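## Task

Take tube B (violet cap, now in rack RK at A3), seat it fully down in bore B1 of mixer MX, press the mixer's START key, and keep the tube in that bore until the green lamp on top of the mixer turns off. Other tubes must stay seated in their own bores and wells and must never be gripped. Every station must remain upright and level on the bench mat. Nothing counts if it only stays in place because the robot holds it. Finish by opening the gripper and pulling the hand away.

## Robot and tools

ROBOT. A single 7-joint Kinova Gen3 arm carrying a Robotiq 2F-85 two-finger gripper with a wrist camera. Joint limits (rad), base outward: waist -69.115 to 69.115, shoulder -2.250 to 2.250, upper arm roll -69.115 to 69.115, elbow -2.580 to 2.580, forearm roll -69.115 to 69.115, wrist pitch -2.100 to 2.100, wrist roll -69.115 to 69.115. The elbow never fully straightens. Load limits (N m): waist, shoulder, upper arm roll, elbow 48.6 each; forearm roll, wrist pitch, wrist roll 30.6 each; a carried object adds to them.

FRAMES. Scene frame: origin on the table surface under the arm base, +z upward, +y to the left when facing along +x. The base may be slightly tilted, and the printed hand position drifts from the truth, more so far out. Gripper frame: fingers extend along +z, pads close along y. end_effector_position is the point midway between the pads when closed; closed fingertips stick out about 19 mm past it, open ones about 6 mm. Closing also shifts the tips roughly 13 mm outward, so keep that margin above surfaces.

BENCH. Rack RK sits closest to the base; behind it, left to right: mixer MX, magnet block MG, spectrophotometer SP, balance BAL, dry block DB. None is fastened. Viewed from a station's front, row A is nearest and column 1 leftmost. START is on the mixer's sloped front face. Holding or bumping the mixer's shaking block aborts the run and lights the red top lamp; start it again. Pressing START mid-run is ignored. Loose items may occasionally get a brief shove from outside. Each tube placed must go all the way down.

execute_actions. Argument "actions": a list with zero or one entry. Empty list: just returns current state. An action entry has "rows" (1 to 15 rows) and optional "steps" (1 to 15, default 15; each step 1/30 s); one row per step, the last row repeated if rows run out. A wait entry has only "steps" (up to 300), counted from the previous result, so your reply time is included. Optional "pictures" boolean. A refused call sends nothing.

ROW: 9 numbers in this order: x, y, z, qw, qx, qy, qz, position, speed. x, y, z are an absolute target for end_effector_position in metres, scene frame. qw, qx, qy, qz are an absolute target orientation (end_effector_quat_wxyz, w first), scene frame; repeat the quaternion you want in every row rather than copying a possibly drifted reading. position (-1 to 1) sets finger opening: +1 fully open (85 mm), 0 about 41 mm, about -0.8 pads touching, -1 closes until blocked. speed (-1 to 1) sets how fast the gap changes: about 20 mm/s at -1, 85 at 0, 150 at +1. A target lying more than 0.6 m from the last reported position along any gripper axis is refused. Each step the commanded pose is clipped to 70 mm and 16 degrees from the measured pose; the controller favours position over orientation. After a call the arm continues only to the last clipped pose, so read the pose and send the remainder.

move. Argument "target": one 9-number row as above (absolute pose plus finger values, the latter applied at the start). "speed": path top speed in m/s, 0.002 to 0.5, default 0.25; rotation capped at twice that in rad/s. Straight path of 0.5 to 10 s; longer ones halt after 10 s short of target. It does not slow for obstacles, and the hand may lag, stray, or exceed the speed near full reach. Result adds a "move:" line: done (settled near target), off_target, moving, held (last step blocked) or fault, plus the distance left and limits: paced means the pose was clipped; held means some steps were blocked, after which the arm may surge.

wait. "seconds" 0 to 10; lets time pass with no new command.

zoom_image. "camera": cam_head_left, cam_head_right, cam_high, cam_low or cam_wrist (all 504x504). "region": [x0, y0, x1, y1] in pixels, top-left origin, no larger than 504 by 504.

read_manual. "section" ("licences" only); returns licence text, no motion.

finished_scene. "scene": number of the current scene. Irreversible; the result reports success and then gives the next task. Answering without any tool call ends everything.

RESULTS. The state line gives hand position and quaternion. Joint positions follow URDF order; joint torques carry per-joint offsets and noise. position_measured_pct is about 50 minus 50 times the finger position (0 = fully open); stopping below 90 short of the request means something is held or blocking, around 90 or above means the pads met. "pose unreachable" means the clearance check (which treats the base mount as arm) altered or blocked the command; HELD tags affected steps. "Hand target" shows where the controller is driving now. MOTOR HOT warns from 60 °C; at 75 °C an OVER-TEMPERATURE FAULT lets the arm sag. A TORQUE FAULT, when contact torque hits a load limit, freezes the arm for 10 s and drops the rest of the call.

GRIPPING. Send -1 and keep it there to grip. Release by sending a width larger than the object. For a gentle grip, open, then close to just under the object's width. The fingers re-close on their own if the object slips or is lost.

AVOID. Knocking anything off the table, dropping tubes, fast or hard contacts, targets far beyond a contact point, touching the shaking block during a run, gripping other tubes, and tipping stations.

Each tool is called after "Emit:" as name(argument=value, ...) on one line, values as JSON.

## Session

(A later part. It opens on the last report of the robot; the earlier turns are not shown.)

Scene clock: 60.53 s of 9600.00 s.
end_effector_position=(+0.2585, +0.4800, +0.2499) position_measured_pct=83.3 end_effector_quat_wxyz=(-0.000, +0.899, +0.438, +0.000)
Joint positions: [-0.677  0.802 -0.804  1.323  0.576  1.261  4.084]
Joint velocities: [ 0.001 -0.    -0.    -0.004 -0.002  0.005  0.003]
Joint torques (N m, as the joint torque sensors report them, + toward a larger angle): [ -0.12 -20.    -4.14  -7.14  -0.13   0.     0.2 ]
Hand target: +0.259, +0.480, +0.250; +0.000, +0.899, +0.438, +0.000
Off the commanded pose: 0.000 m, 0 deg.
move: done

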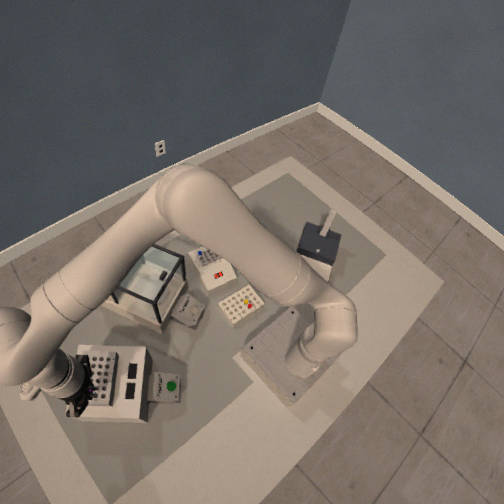

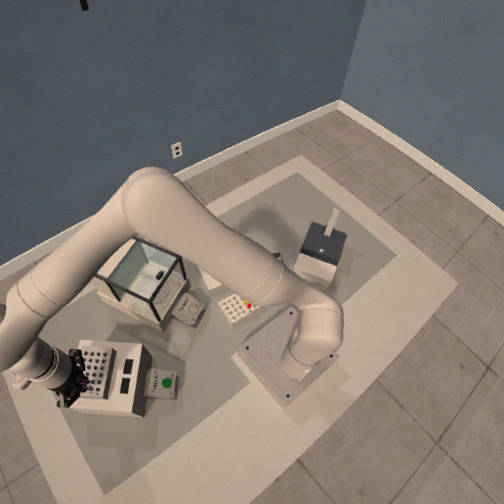

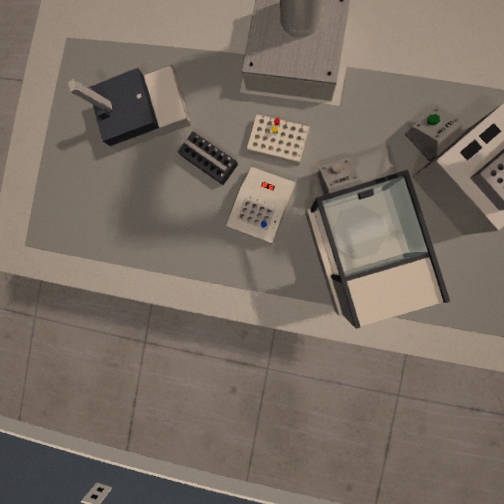

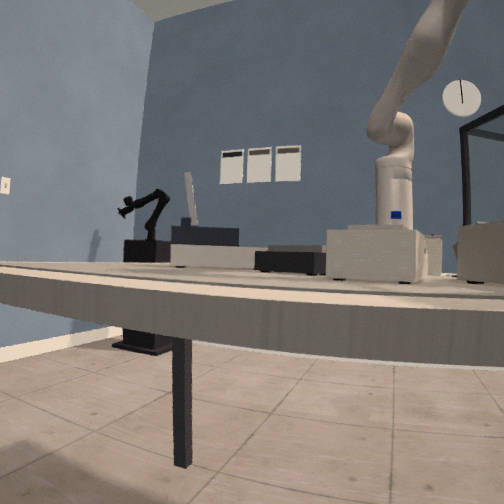

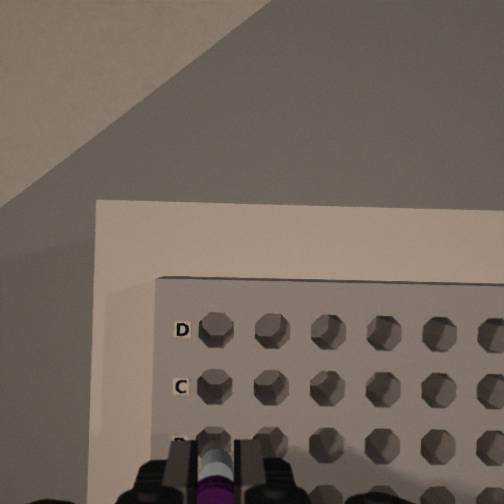

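Emit:
move(target=[0.2585, 0.480, 0.234, 0, 0.899, 0.438, 0, -1, -0.5], speed=0.015)

Scene clock: 66.07 s of 9600.00 s.
end_effector_position=(+0.2583, +0.4810, +0.2347) position_measured_pct=83.3 end_effector_quat_wxyz=(-0.001, +0.899, +0.438, +0.001)
Joint positions: [-0.678  0.819 -0.797  1.344  0.59   1.225  4.073]
Joint velocities: [-0.001  0.003  0.001  0.001 -0.    -0.002  0.   ]
Joint torques (N m, as the joint torque sensors report them, + toward a larger angle): [ -0.39 -20.35  -3.26  -6.37   0.1    0.73   0.34]
Hand target: +0.258, +0.480, +0.234; -0.000, +0.899, +0.438, -0.000
Off the commanded pose: 0.001 m, 0 deg.
move: done

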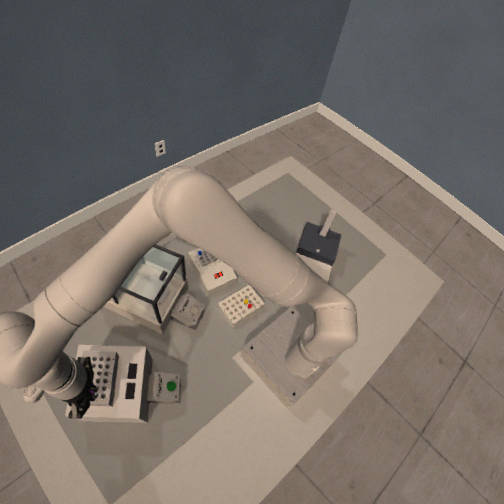

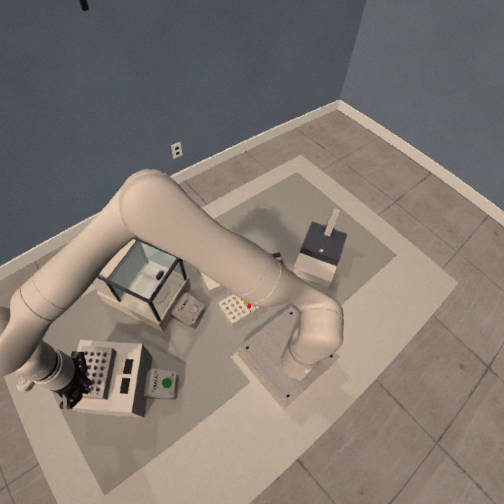

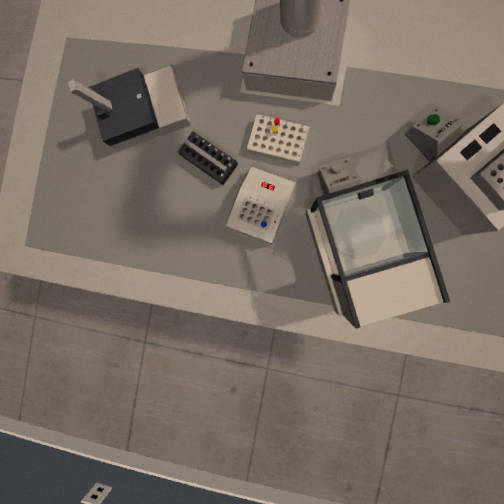

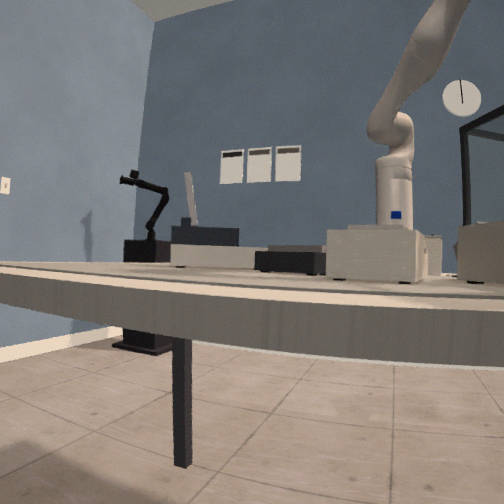

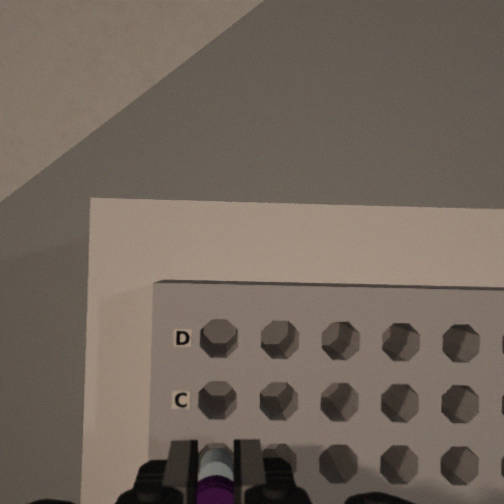

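Emit:
move(target=[0.2583, 0.481, 0.22, 0, 0.899, 0.438, 0, -1, -0.5], speed=0.015)

Scene clock: 69.23 s of 9600.00 s.
end_effector_position=(+0.2582, +0.4813, +0.2203) position_measured_pct=83.3 end_effector_quat_wxyz=(-0.000, +0.899, +0.438, +0.000)
Joint positions: [-0.682  0.837 -0.788  1.36   0.602  1.197  4.062]
Joint velocities: [-0.     0.002  0.002  0.001  0.003 -0.002 -0.001]
Joint torques (N m, as the joint torque sensors report them, + toward a larger angle): [ -0.49 -20.88  -3.96  -6.38   0.32   0.4    0.22]
Hand target: +0.258, +0.481, +0.220; -0.000, +0.899, +0.438, -0.000
Off the commanded pose: 0.000 m, 0 deg.
move: done

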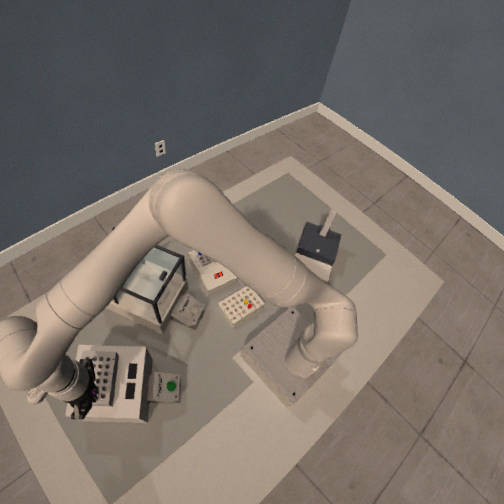

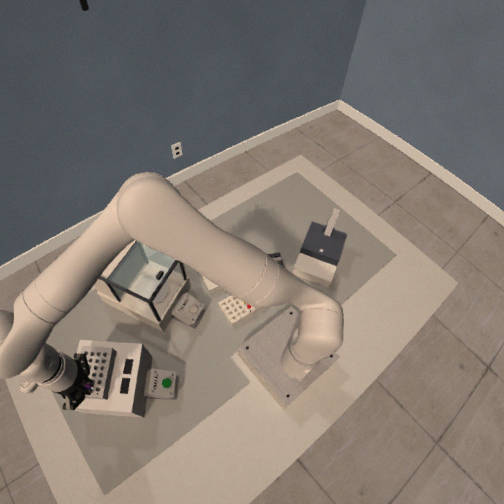

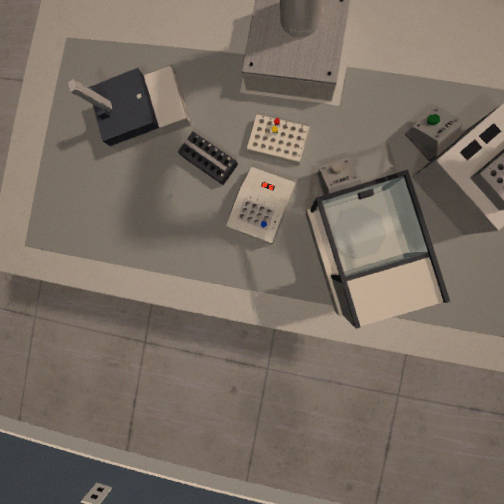

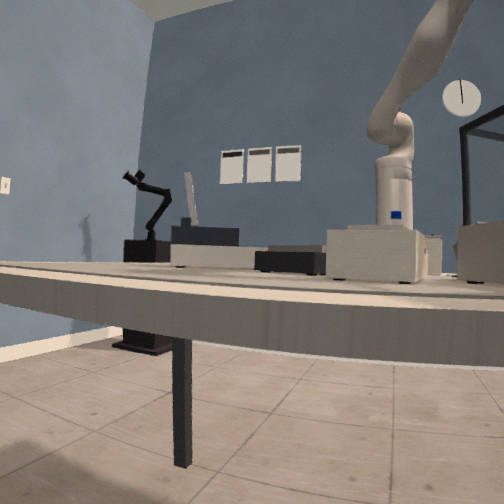

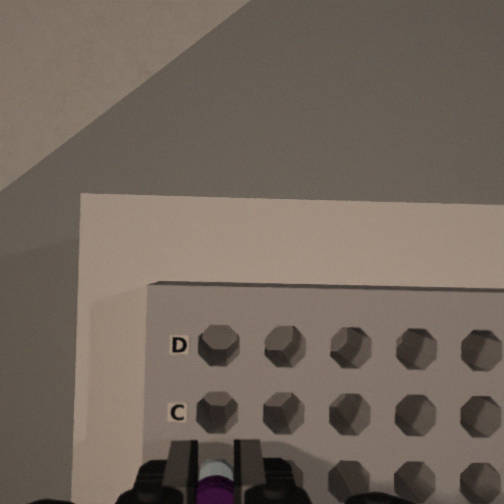

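It's in the bore. Release, lift, close and press down.

Emit:
execute_actions(actions=[{"rows": [[0.2583, 0.481, 0.22, 0, 0.899, 0.438, 0, -0.4, 0]], "steps": 15}], pictures=false)

Emit:
move(target=[0.257, 0.4795, 0.262, 0, 0.899, 0.438, 0, -0.4, 0], speed=0.05)

Emit:
execute_actions(actions=[{"rows": [[0.257, 0.4795, 0.262, 0, 0.899, 0.438, 0, -1, 0]], "steps": 15}], pictures=false)

Emit:
move(target=[0.257, 0.4795, 0.222, 0, 0.899, 0.438, 0, -1, 0], speed=0.03)

Scene clock: 74.67 s of 9600.00 s.
end_effector_position=(+0.2583, +0.4810, +0.2200) position_measured_pct=69.8 end_effector_quat_wxyz=(-0.000, +0.899, +0.438, +0.000)
Joint positions: [-0.682  0.837 -0.787  1.36   0.603  1.197  4.062]
Joint velocities: [ 0.     0.     0.001 -0.001  0.    -0.     0.   ]
Joint torques (N m, as the joint torque sensors report them, + toward a larger angle): [ -0.57 -20.58  -3.61  -7.05  -0.06  -0.3    0.09]
Hand target: +0.258, +0.481, +0.220; -0.000, +0.899, +0.438, -0.000
Off the commanded pose: 0.000 m, 0 deg.
Steps of this call (steps 1 to 148: nothing new was sent; steps 149 to 163: all 15 steps of this action). Readings (end_effector_position | what the end effector reports):
149: (+0.2582, +0.4813, +0.2202) | position_measured_pct=83.3
150: (+0.2582, +0.4813, +0.2202) | position_measured_pct=83.3
152: (+0.2583, +0.4811, +0.2201) | position_measured_pct=78.6
156: (+0.2583, +0.4810, +0.2200) | position_measured_pct=70.6
163: the state above

Scene clock: 76.07 s of 9600.00 s.
end_effector_position=(+0.2570, +0.4794, +0.2619) position_measured_pct=69.8 end_effector_quat_wxyz=(+0.000, +0.899, +0.438, +0.000)
Joint positions: [-0.677  0.787 -0.81   1.309  0.565  1.286  4.09 ]
Joint velocities: [ 0.001 -0.002  0.    -0.002 -0.     0.002  0.001]
Joint torques (N m, as the joint torque sensors report them, + toward a larger angle): [ -0.02 -20.5   -3.6   -7.09  -0.07  -0.05   0.12]
Hand target: +0.257, +0.479, +0.262; +0.000, +0.899, +0.438, +0.000
Off the commanded pose: 0.000 m, 0 deg.
move: done

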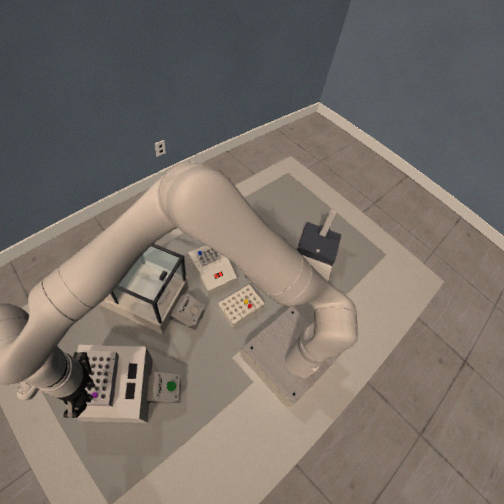

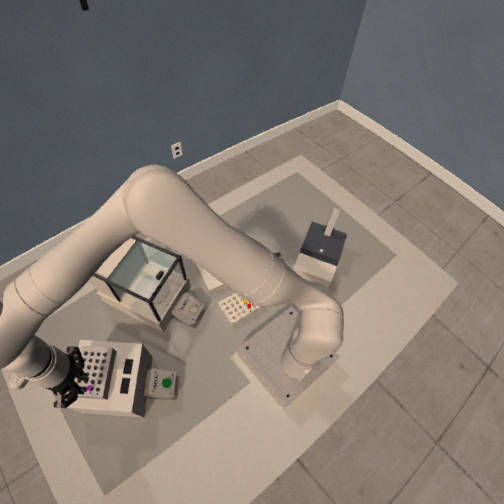

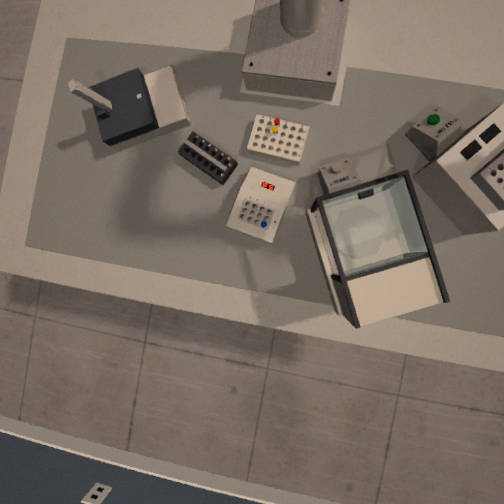

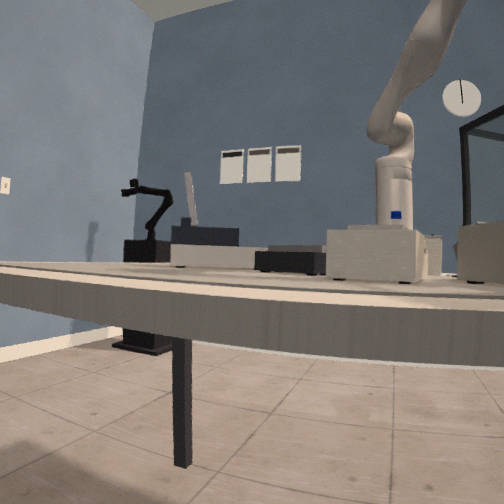

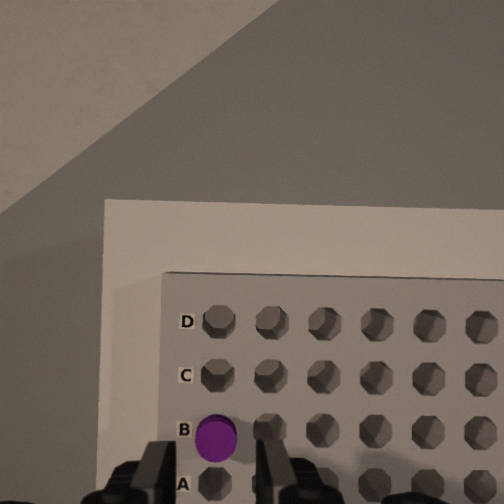

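Scene clock: 76.57 s of 9600.00 s.
end_effector_position=(+0.2570, +0.4795, +0.2620) position_measured_pct=91.7 end_effector_quat_wxyz=(-0.000, +0.899, +0.438, +0.000)
Joint positions: [-0.677  0.787 -0.81   1.308  0.565  1.287  4.09 ]
Joint velocities: [ 0.     0.    -0.    -0.001 -0.    -0.    -0.002]
Joint torques (N m, as the joint torque sensors report them, + toward a larger angle): [ -0.15 -20.38  -3.69  -7.22   0.21   0.05   0.04]
Hand target: +0.257, +0.479, +0.262; +0.000, +0.899, +0.438, +0.000
Off the commanded pose: 0.000 m, 0 deg.
Steps of this call (steps 1 to 15: all 15 steps of this action). Readings (end_effector_position | what the end effector reports):
1: (+0.2570, +0.4795, +0.2619) | position_measured_pct=69.8
2: (+0.2570, +0.4795, +0.2619) | position_measured_pct=70.6
4: (+0.2570, +0.4795, +0.2620) | position_measured_pct=74.6
8: (+0.2570, +0.4795, +0.2620) | position_measured_pct=86.1
15: the state above

Scene clock: 78.37 s of 9600.00 s.
end_effector_position=(+0.2572, +0.4808, +0.2282) position_measured_pct=91.7 end_effector_quat_wxyz=(-0.002, +0.899, +0.438, +0.004)
Joint positions: [-0.679  0.822 -0.794  1.363  0.599  1.202  4.06 ]
Joint velocities: [ 0.001 -0.002 -0.002  0.004  0.004 -0.004 -0.002]
Joint torques (N m, as the joint torque sensors report them, + toward a larger angle): [ -0.53 -12.25  -1.91  -5.65   0.43  -1.77   0.39]
Hand target: +0.257, +0.480, +0.222; -0.000, +0.899, +0.438, -0.000
Off the commanded pose: 0.006 m, 0 deg.
move: off_target

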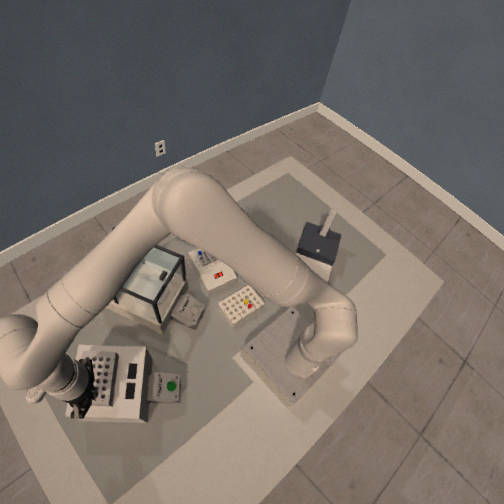

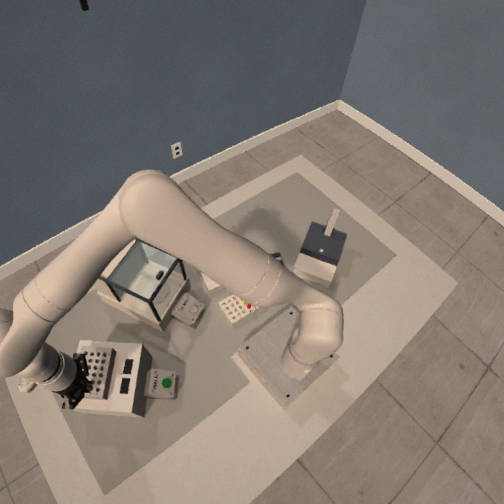

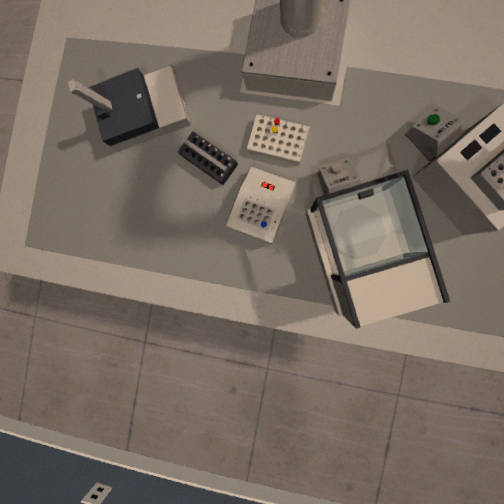

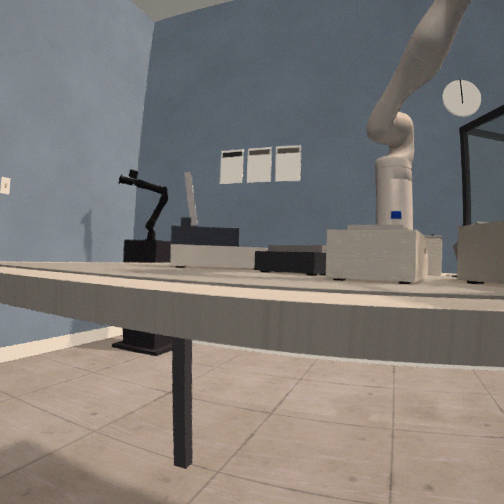

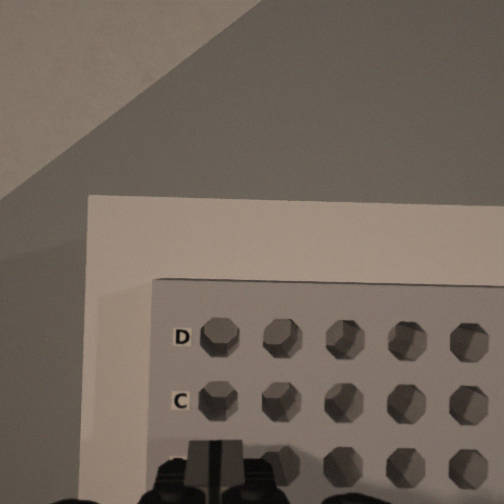

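Emit:
move(target=[0.257, 0.4795, 0.27, 0, 0.899, 0.438, 0, -1, 0], speed=0.08)

Emit:
move(target=[0.1913, 0.3186, 0.25, 0, 0.899, 0.438, 0, -1, 0], speed=0.15)

Scene clock: 86.40 s of 9600.00 s.
end_effector_position=(+0.2570, +0.4794, +0.2699) position_measured_pct=91.7 end_effector_quat_wxyz=(+0.000, +0.899, +0.438, +0.000)
Joint positions: [-0.677  0.779 -0.814  1.296  0.56   1.305  4.095]
Joint velocities: [-0.    -0.001 -0.    -0.004 -0.001  0.003  0.001]
Joint torques (N m, as the joint torque sensors report them, + toward a larger angle): [ -0.35 -20.34  -4.24  -7.09  -0.29   0.01   0.06]
Hand target: +0.257, +0.479, +0.270; +0.000, +0.899, +0.438, +0.000
Off the commanded pose: 0.000 m, 0 deg.
move: done

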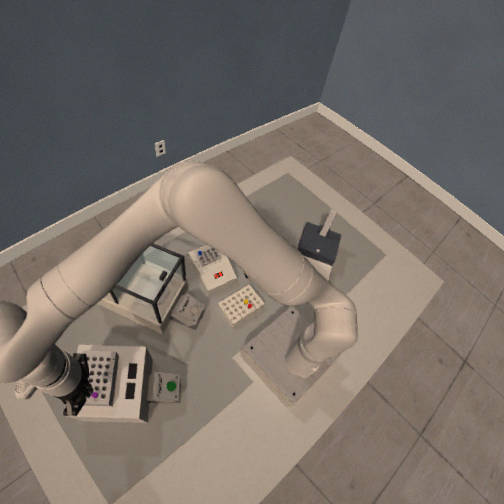

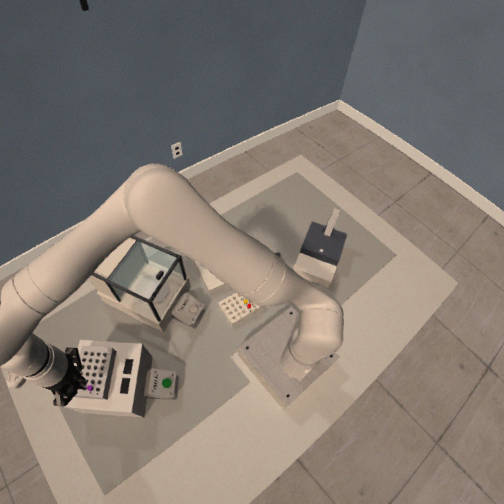

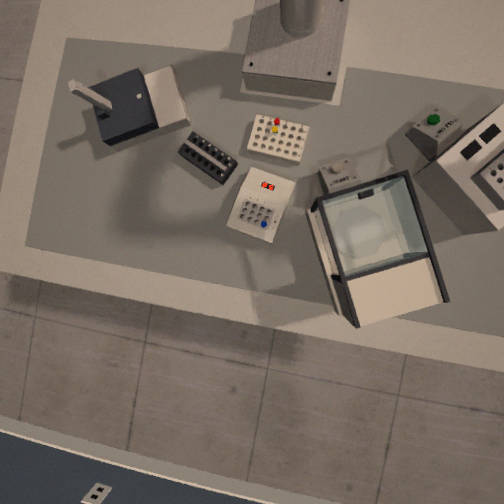

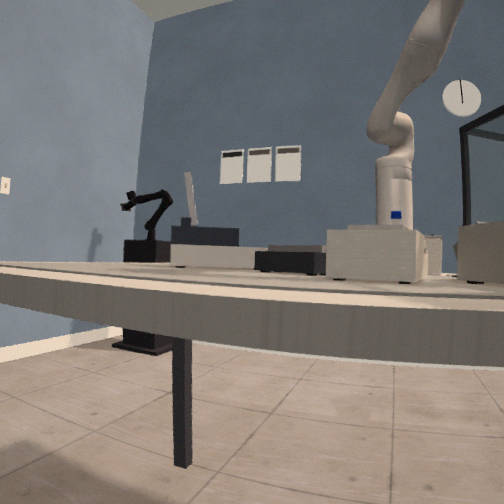

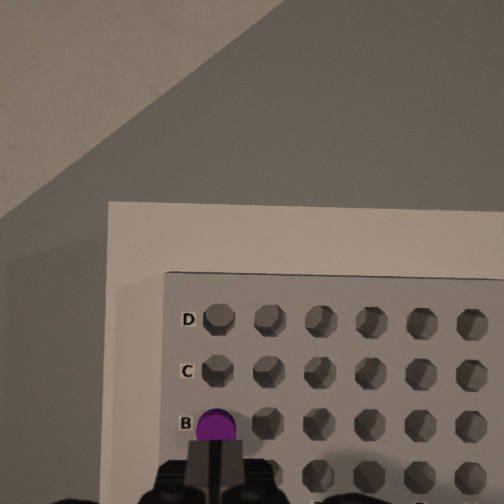

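Scene clock: 88.00 s of 9600.00 s.
end_effector_position=(+0.1909, +0.3188, +0.2495) position_measured_pct=91.7 end_effector_quat_wxyz=(+0.000, +0.899, +0.439, -0.001)
Joint positions: [-0.393  0.476 -0.925  1.936  0.461  0.968  4.049]
Joint velocities: [ 0.01  -0.011 -0.001  0.006 -0.001 -0.004  0.003]
Joint torques (N m, as the joint torque sensors report them, + toward a larger angle): [ -0.69 -12.32  -2.19  -6.73   0.04  -0.29   0.02]
Hand target: +0.191, +0.319, +0.250; +0.000, +0.899, +0.438, -0.000
Off the commanded pose: 0.001 m, 0 deg.
move: done

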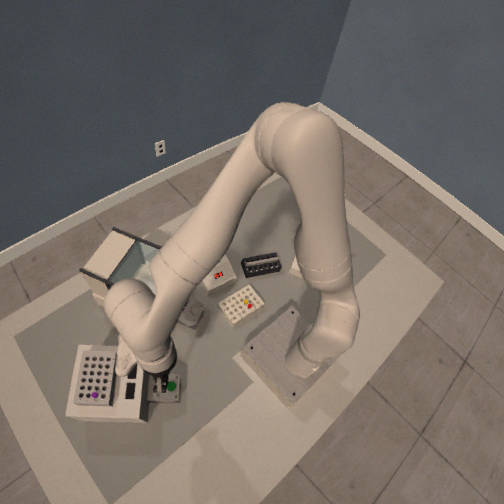

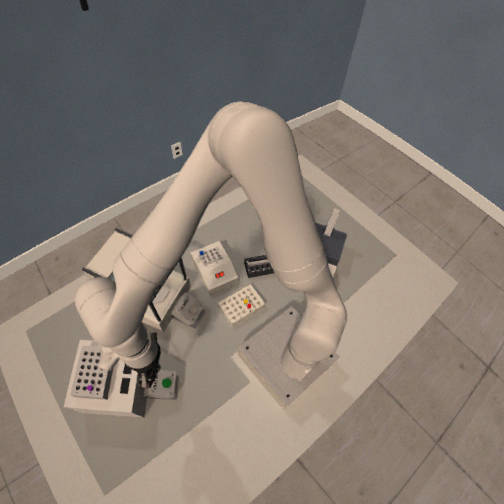

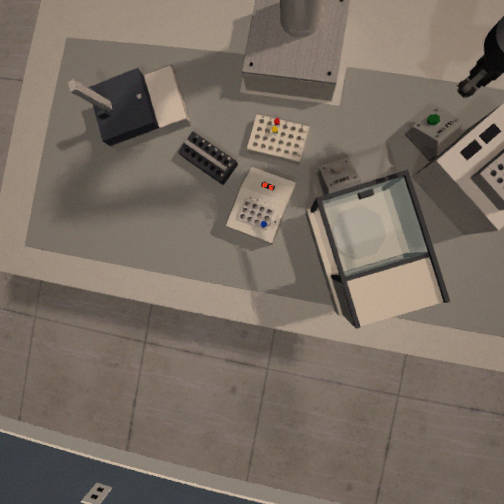

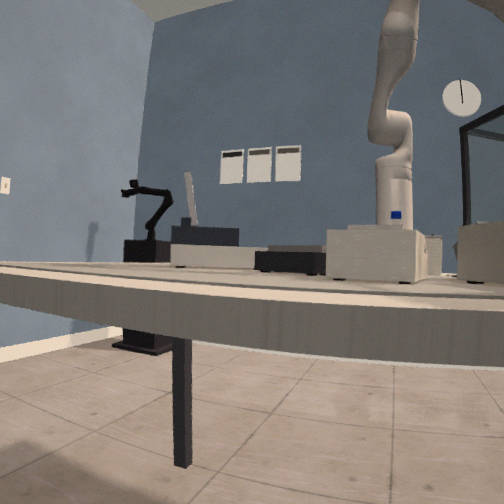

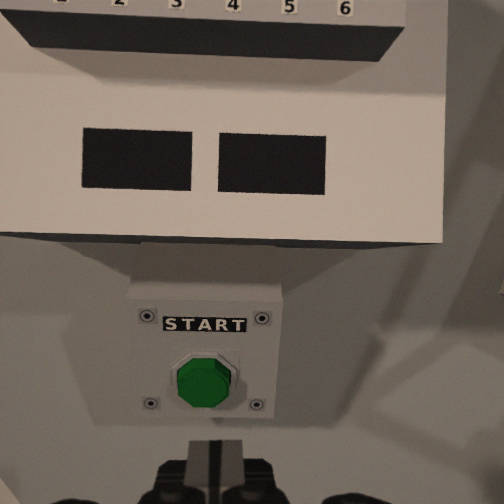

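Emit:
move(target=[0.1865, 0.322, 0.135, 0, 0.899, 0.438, 0, -1, 0], speed=0.1)

Emit:
move(target=[0.1865, 0.322, 0.112, 0, 0.899, 0.438, 0, -1, 0], speed=0.02)

Scene clock: 92.67 s of 9600.00 s.
end_effector_position=(+0.1864, +0.3222, +0.1352) position_measured_pct=91.7 end_effector_quat_wxyz=(-0.001, +0.899, +0.438, -0.000)
Joint positions: [-0.567  0.684 -0.729  2.068  0.739  0.677  3.793]
Joint velocities: [-0.006  0.005  0.001  0.     0.003 -0.002 -0.005]
Joint torques (N m, as the joint torque sensors report them, + toward a larger angle): [ -0.17 -14.47  -3.09  -4.42  -0.13  -0.09  -0.03]
Hand target: +0.186, +0.322, +0.135; -0.001, +0.899, +0.438, -0.000
Off the commanded pose: 0.000 m, 0 deg.
move: done

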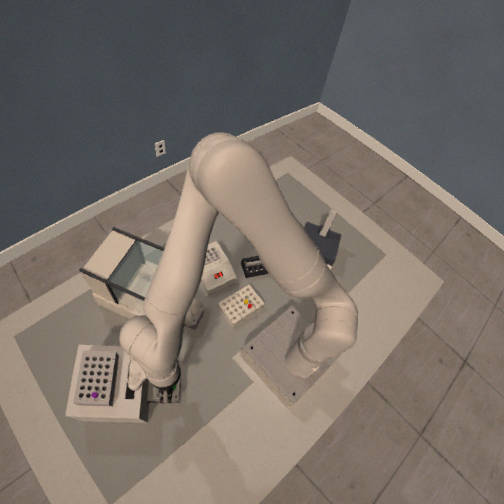

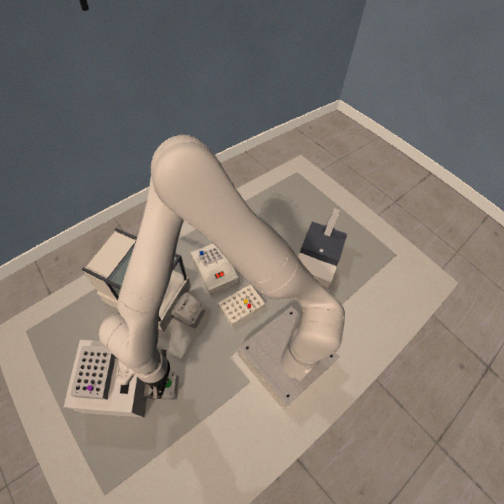

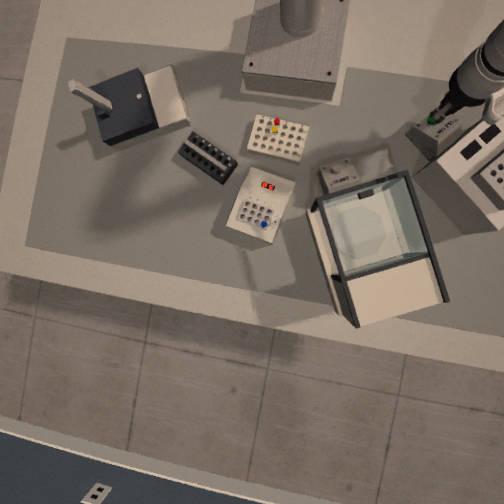

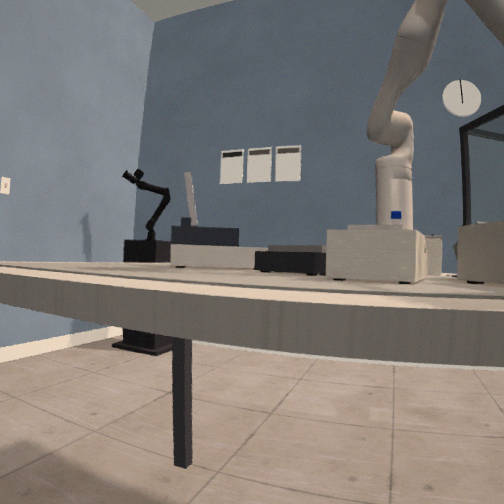

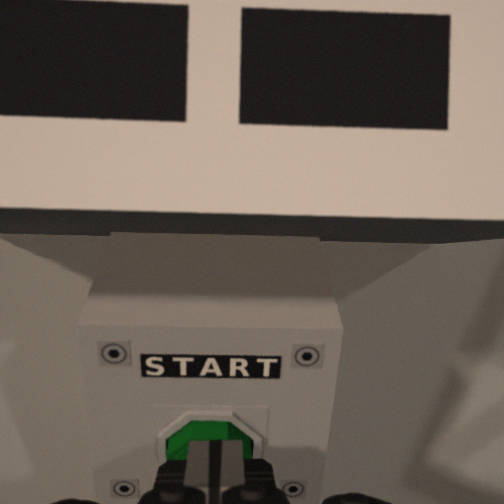

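Scene clock: 94.07 s of 9600.00 s.
end_effector_position=(+0.1874, +0.3238, +0.1177) position_measured_pct=91.7 end_effector_quat_wxyz=(-0.001, +0.899, +0.439, +0.005)
Joint positions: [-0.605  0.714 -0.681  2.083  0.801  0.625  3.736]
Joint velocities: [-0.003 -0.001  0.     0.004  0.007 -0.002 -0.005]
Joint torques (N m, as the joint torque sensors report them, + toward a larger angle): [-0.46 -2.69  1.27 -3.83  1.52 -2.91 -0.05]
Hand target: +0.186, +0.322, +0.112; -0.000, +0.899, +0.438, -0.000
Off the commanded pose: 0.006 m, 1 deg.
move: off_target

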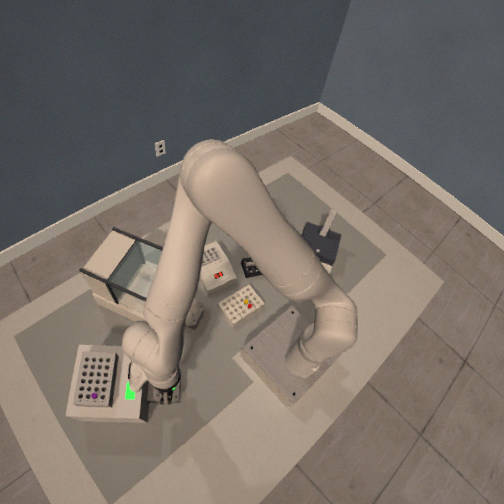

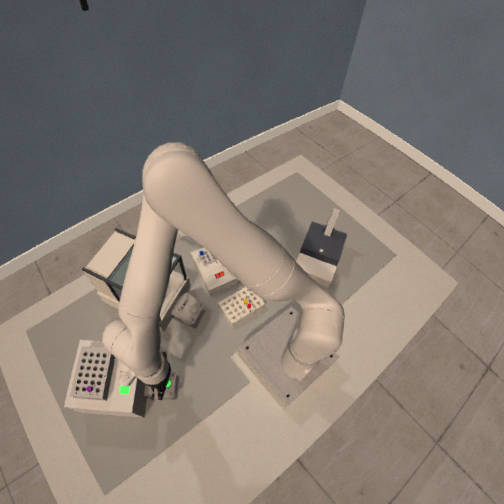

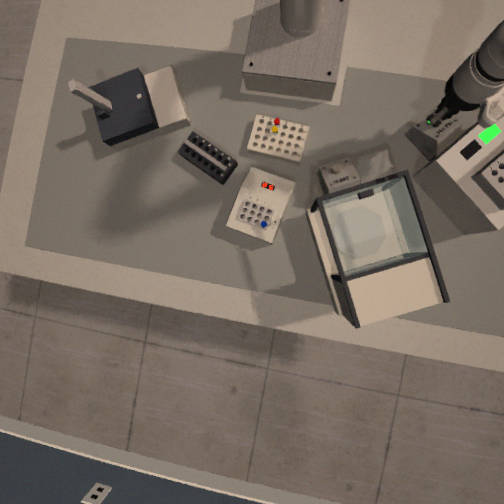

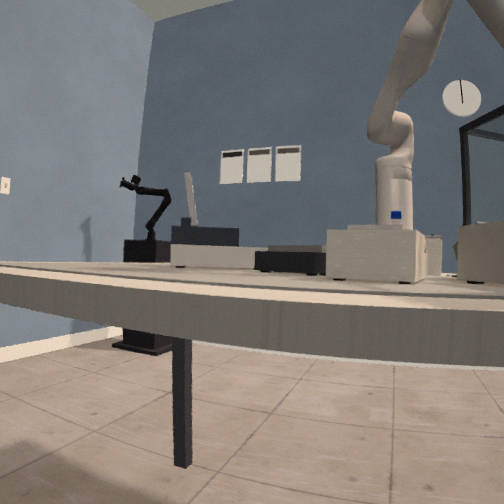

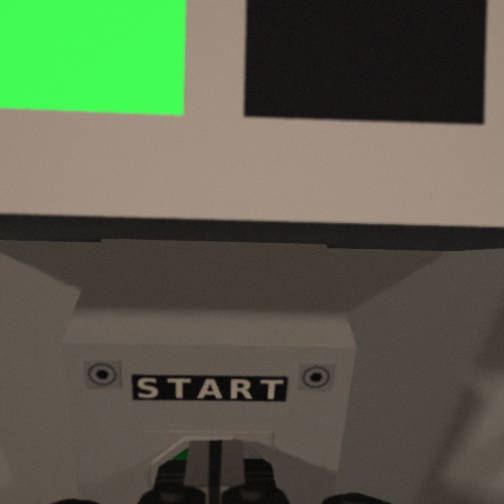

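Emit:
move(target=[0.17, 0.27, 0.33, 0, 0.899, 0.438, 0, 1, 0], speed=0.12)

Emit:
wait(seconds=10)

Scene clock: 98.17 s of 9600.00 s.
end_effector_position=(+0.1704, +0.2696, +0.3296) position_measured_pct=0.0 end_effector_quat_wxyz=(+0.001, +0.899, +0.438, +0.000)
Joint positions: [-0.169  0.212 -1.04   1.932  0.208  1.12   4.293]
Joint velocities: [ 0.006 -0.007  0.    -0.001 -0.003  0.001  0.005]
Joint torques (N m, as the joint torque sensors report them, + toward a larger angle): [-0.39 -7.62 -0.82 -7.79  0.08 -0.06 -0.04]
Hand target: +0.171, +0.269, +0.330; +0.001, +0.899, +0.437, +0.001
Off the commanded pose: 0.001 m, 0 deg.
move: done

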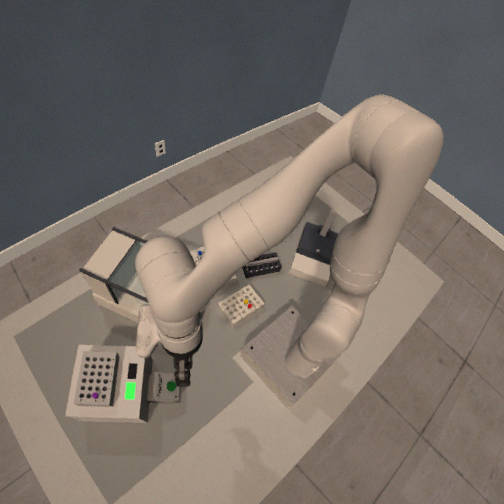

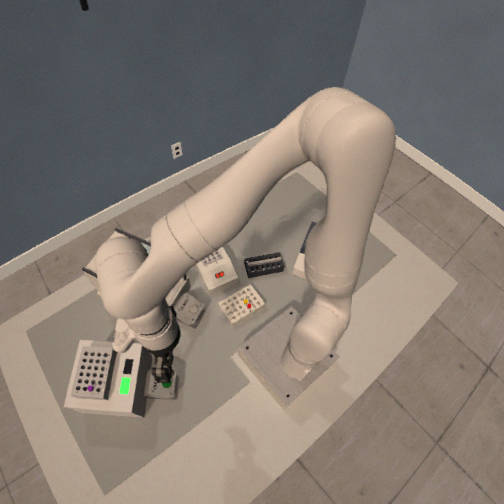

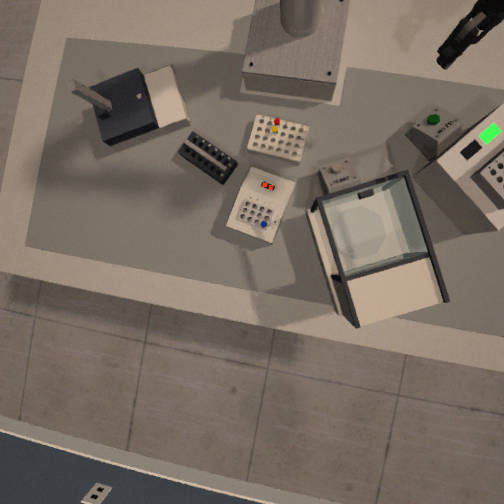

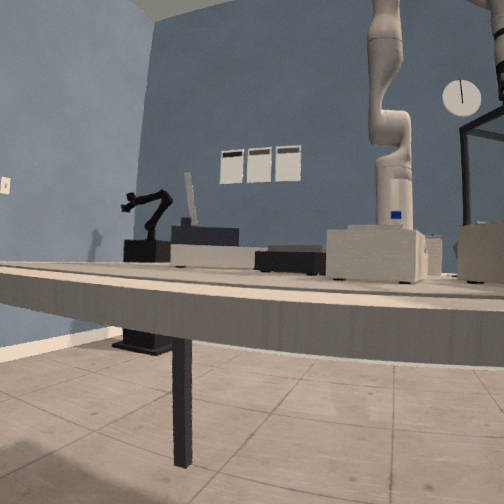

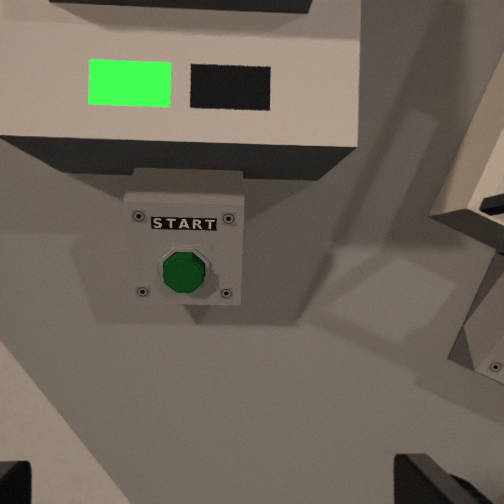

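Scene clock: 108.17 s of 9600.00 s.
end_effector_position=(+0.1706, +0.2694, +0.3298) position_measured_pct=0.0 end_effector_quat_wxyz=(+0.001, +0.899, +0.437, +0.001)
Joint positions: [-0.168  0.211 -1.04   1.932  0.208  1.12   4.294]
Joint velocities: [-0.     0.     0.     0.001 -0.001 -0.    -0.001]
Joint torques (N m, as the joint torque sensors report them, + toward a larger angle): [-0.24 -8.07 -1.5  -7.52  0.09 -0.12  0.24]
Hand target: +0.171, +0.269, +0.330; +0.001, +0.899, +0.437, +0.001
Off the commanded pose: 0.001 m, 0 deg.
Steps of this call (steps 1 to 300: nothing new was sent). Readings (end_effector_position | what the end effector reports):
1: (+0.1704, +0.2695, +0.3297) | position_measured_pct=0.0
2: (+0.1705, +0.2695, +0.3297) | position_measured_pct=0.0
4: (+0.1705, +0.2695, +0.3297) | position_measured_pct=0.0
8: (+0.1706, +0.2695, +0.3298) | position_measured_pct=0.0
300: the state above

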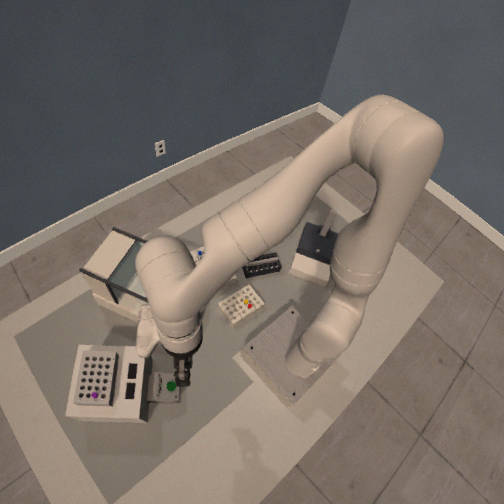

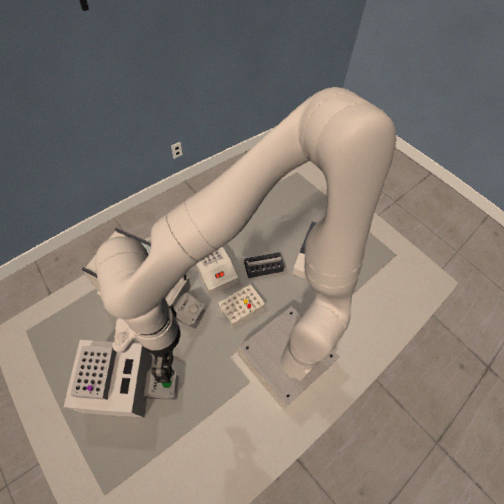

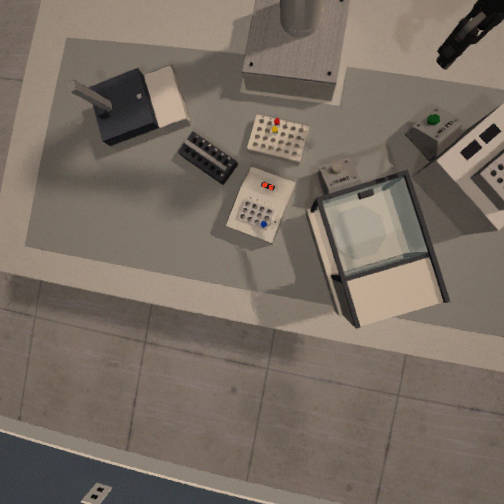

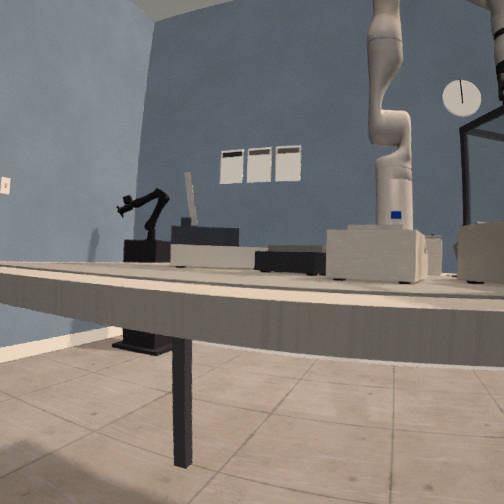

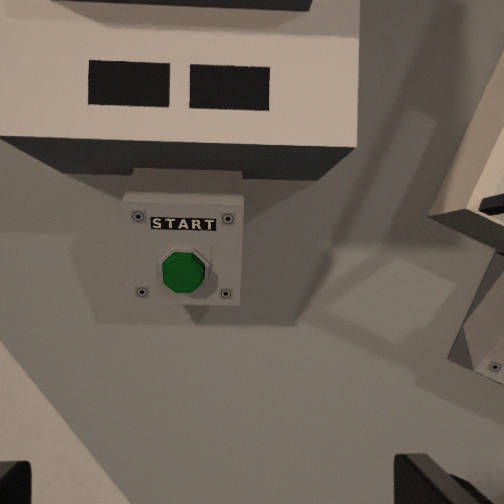

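Emit:
finished_scene(scene=2)

The scene is finished: the task was done.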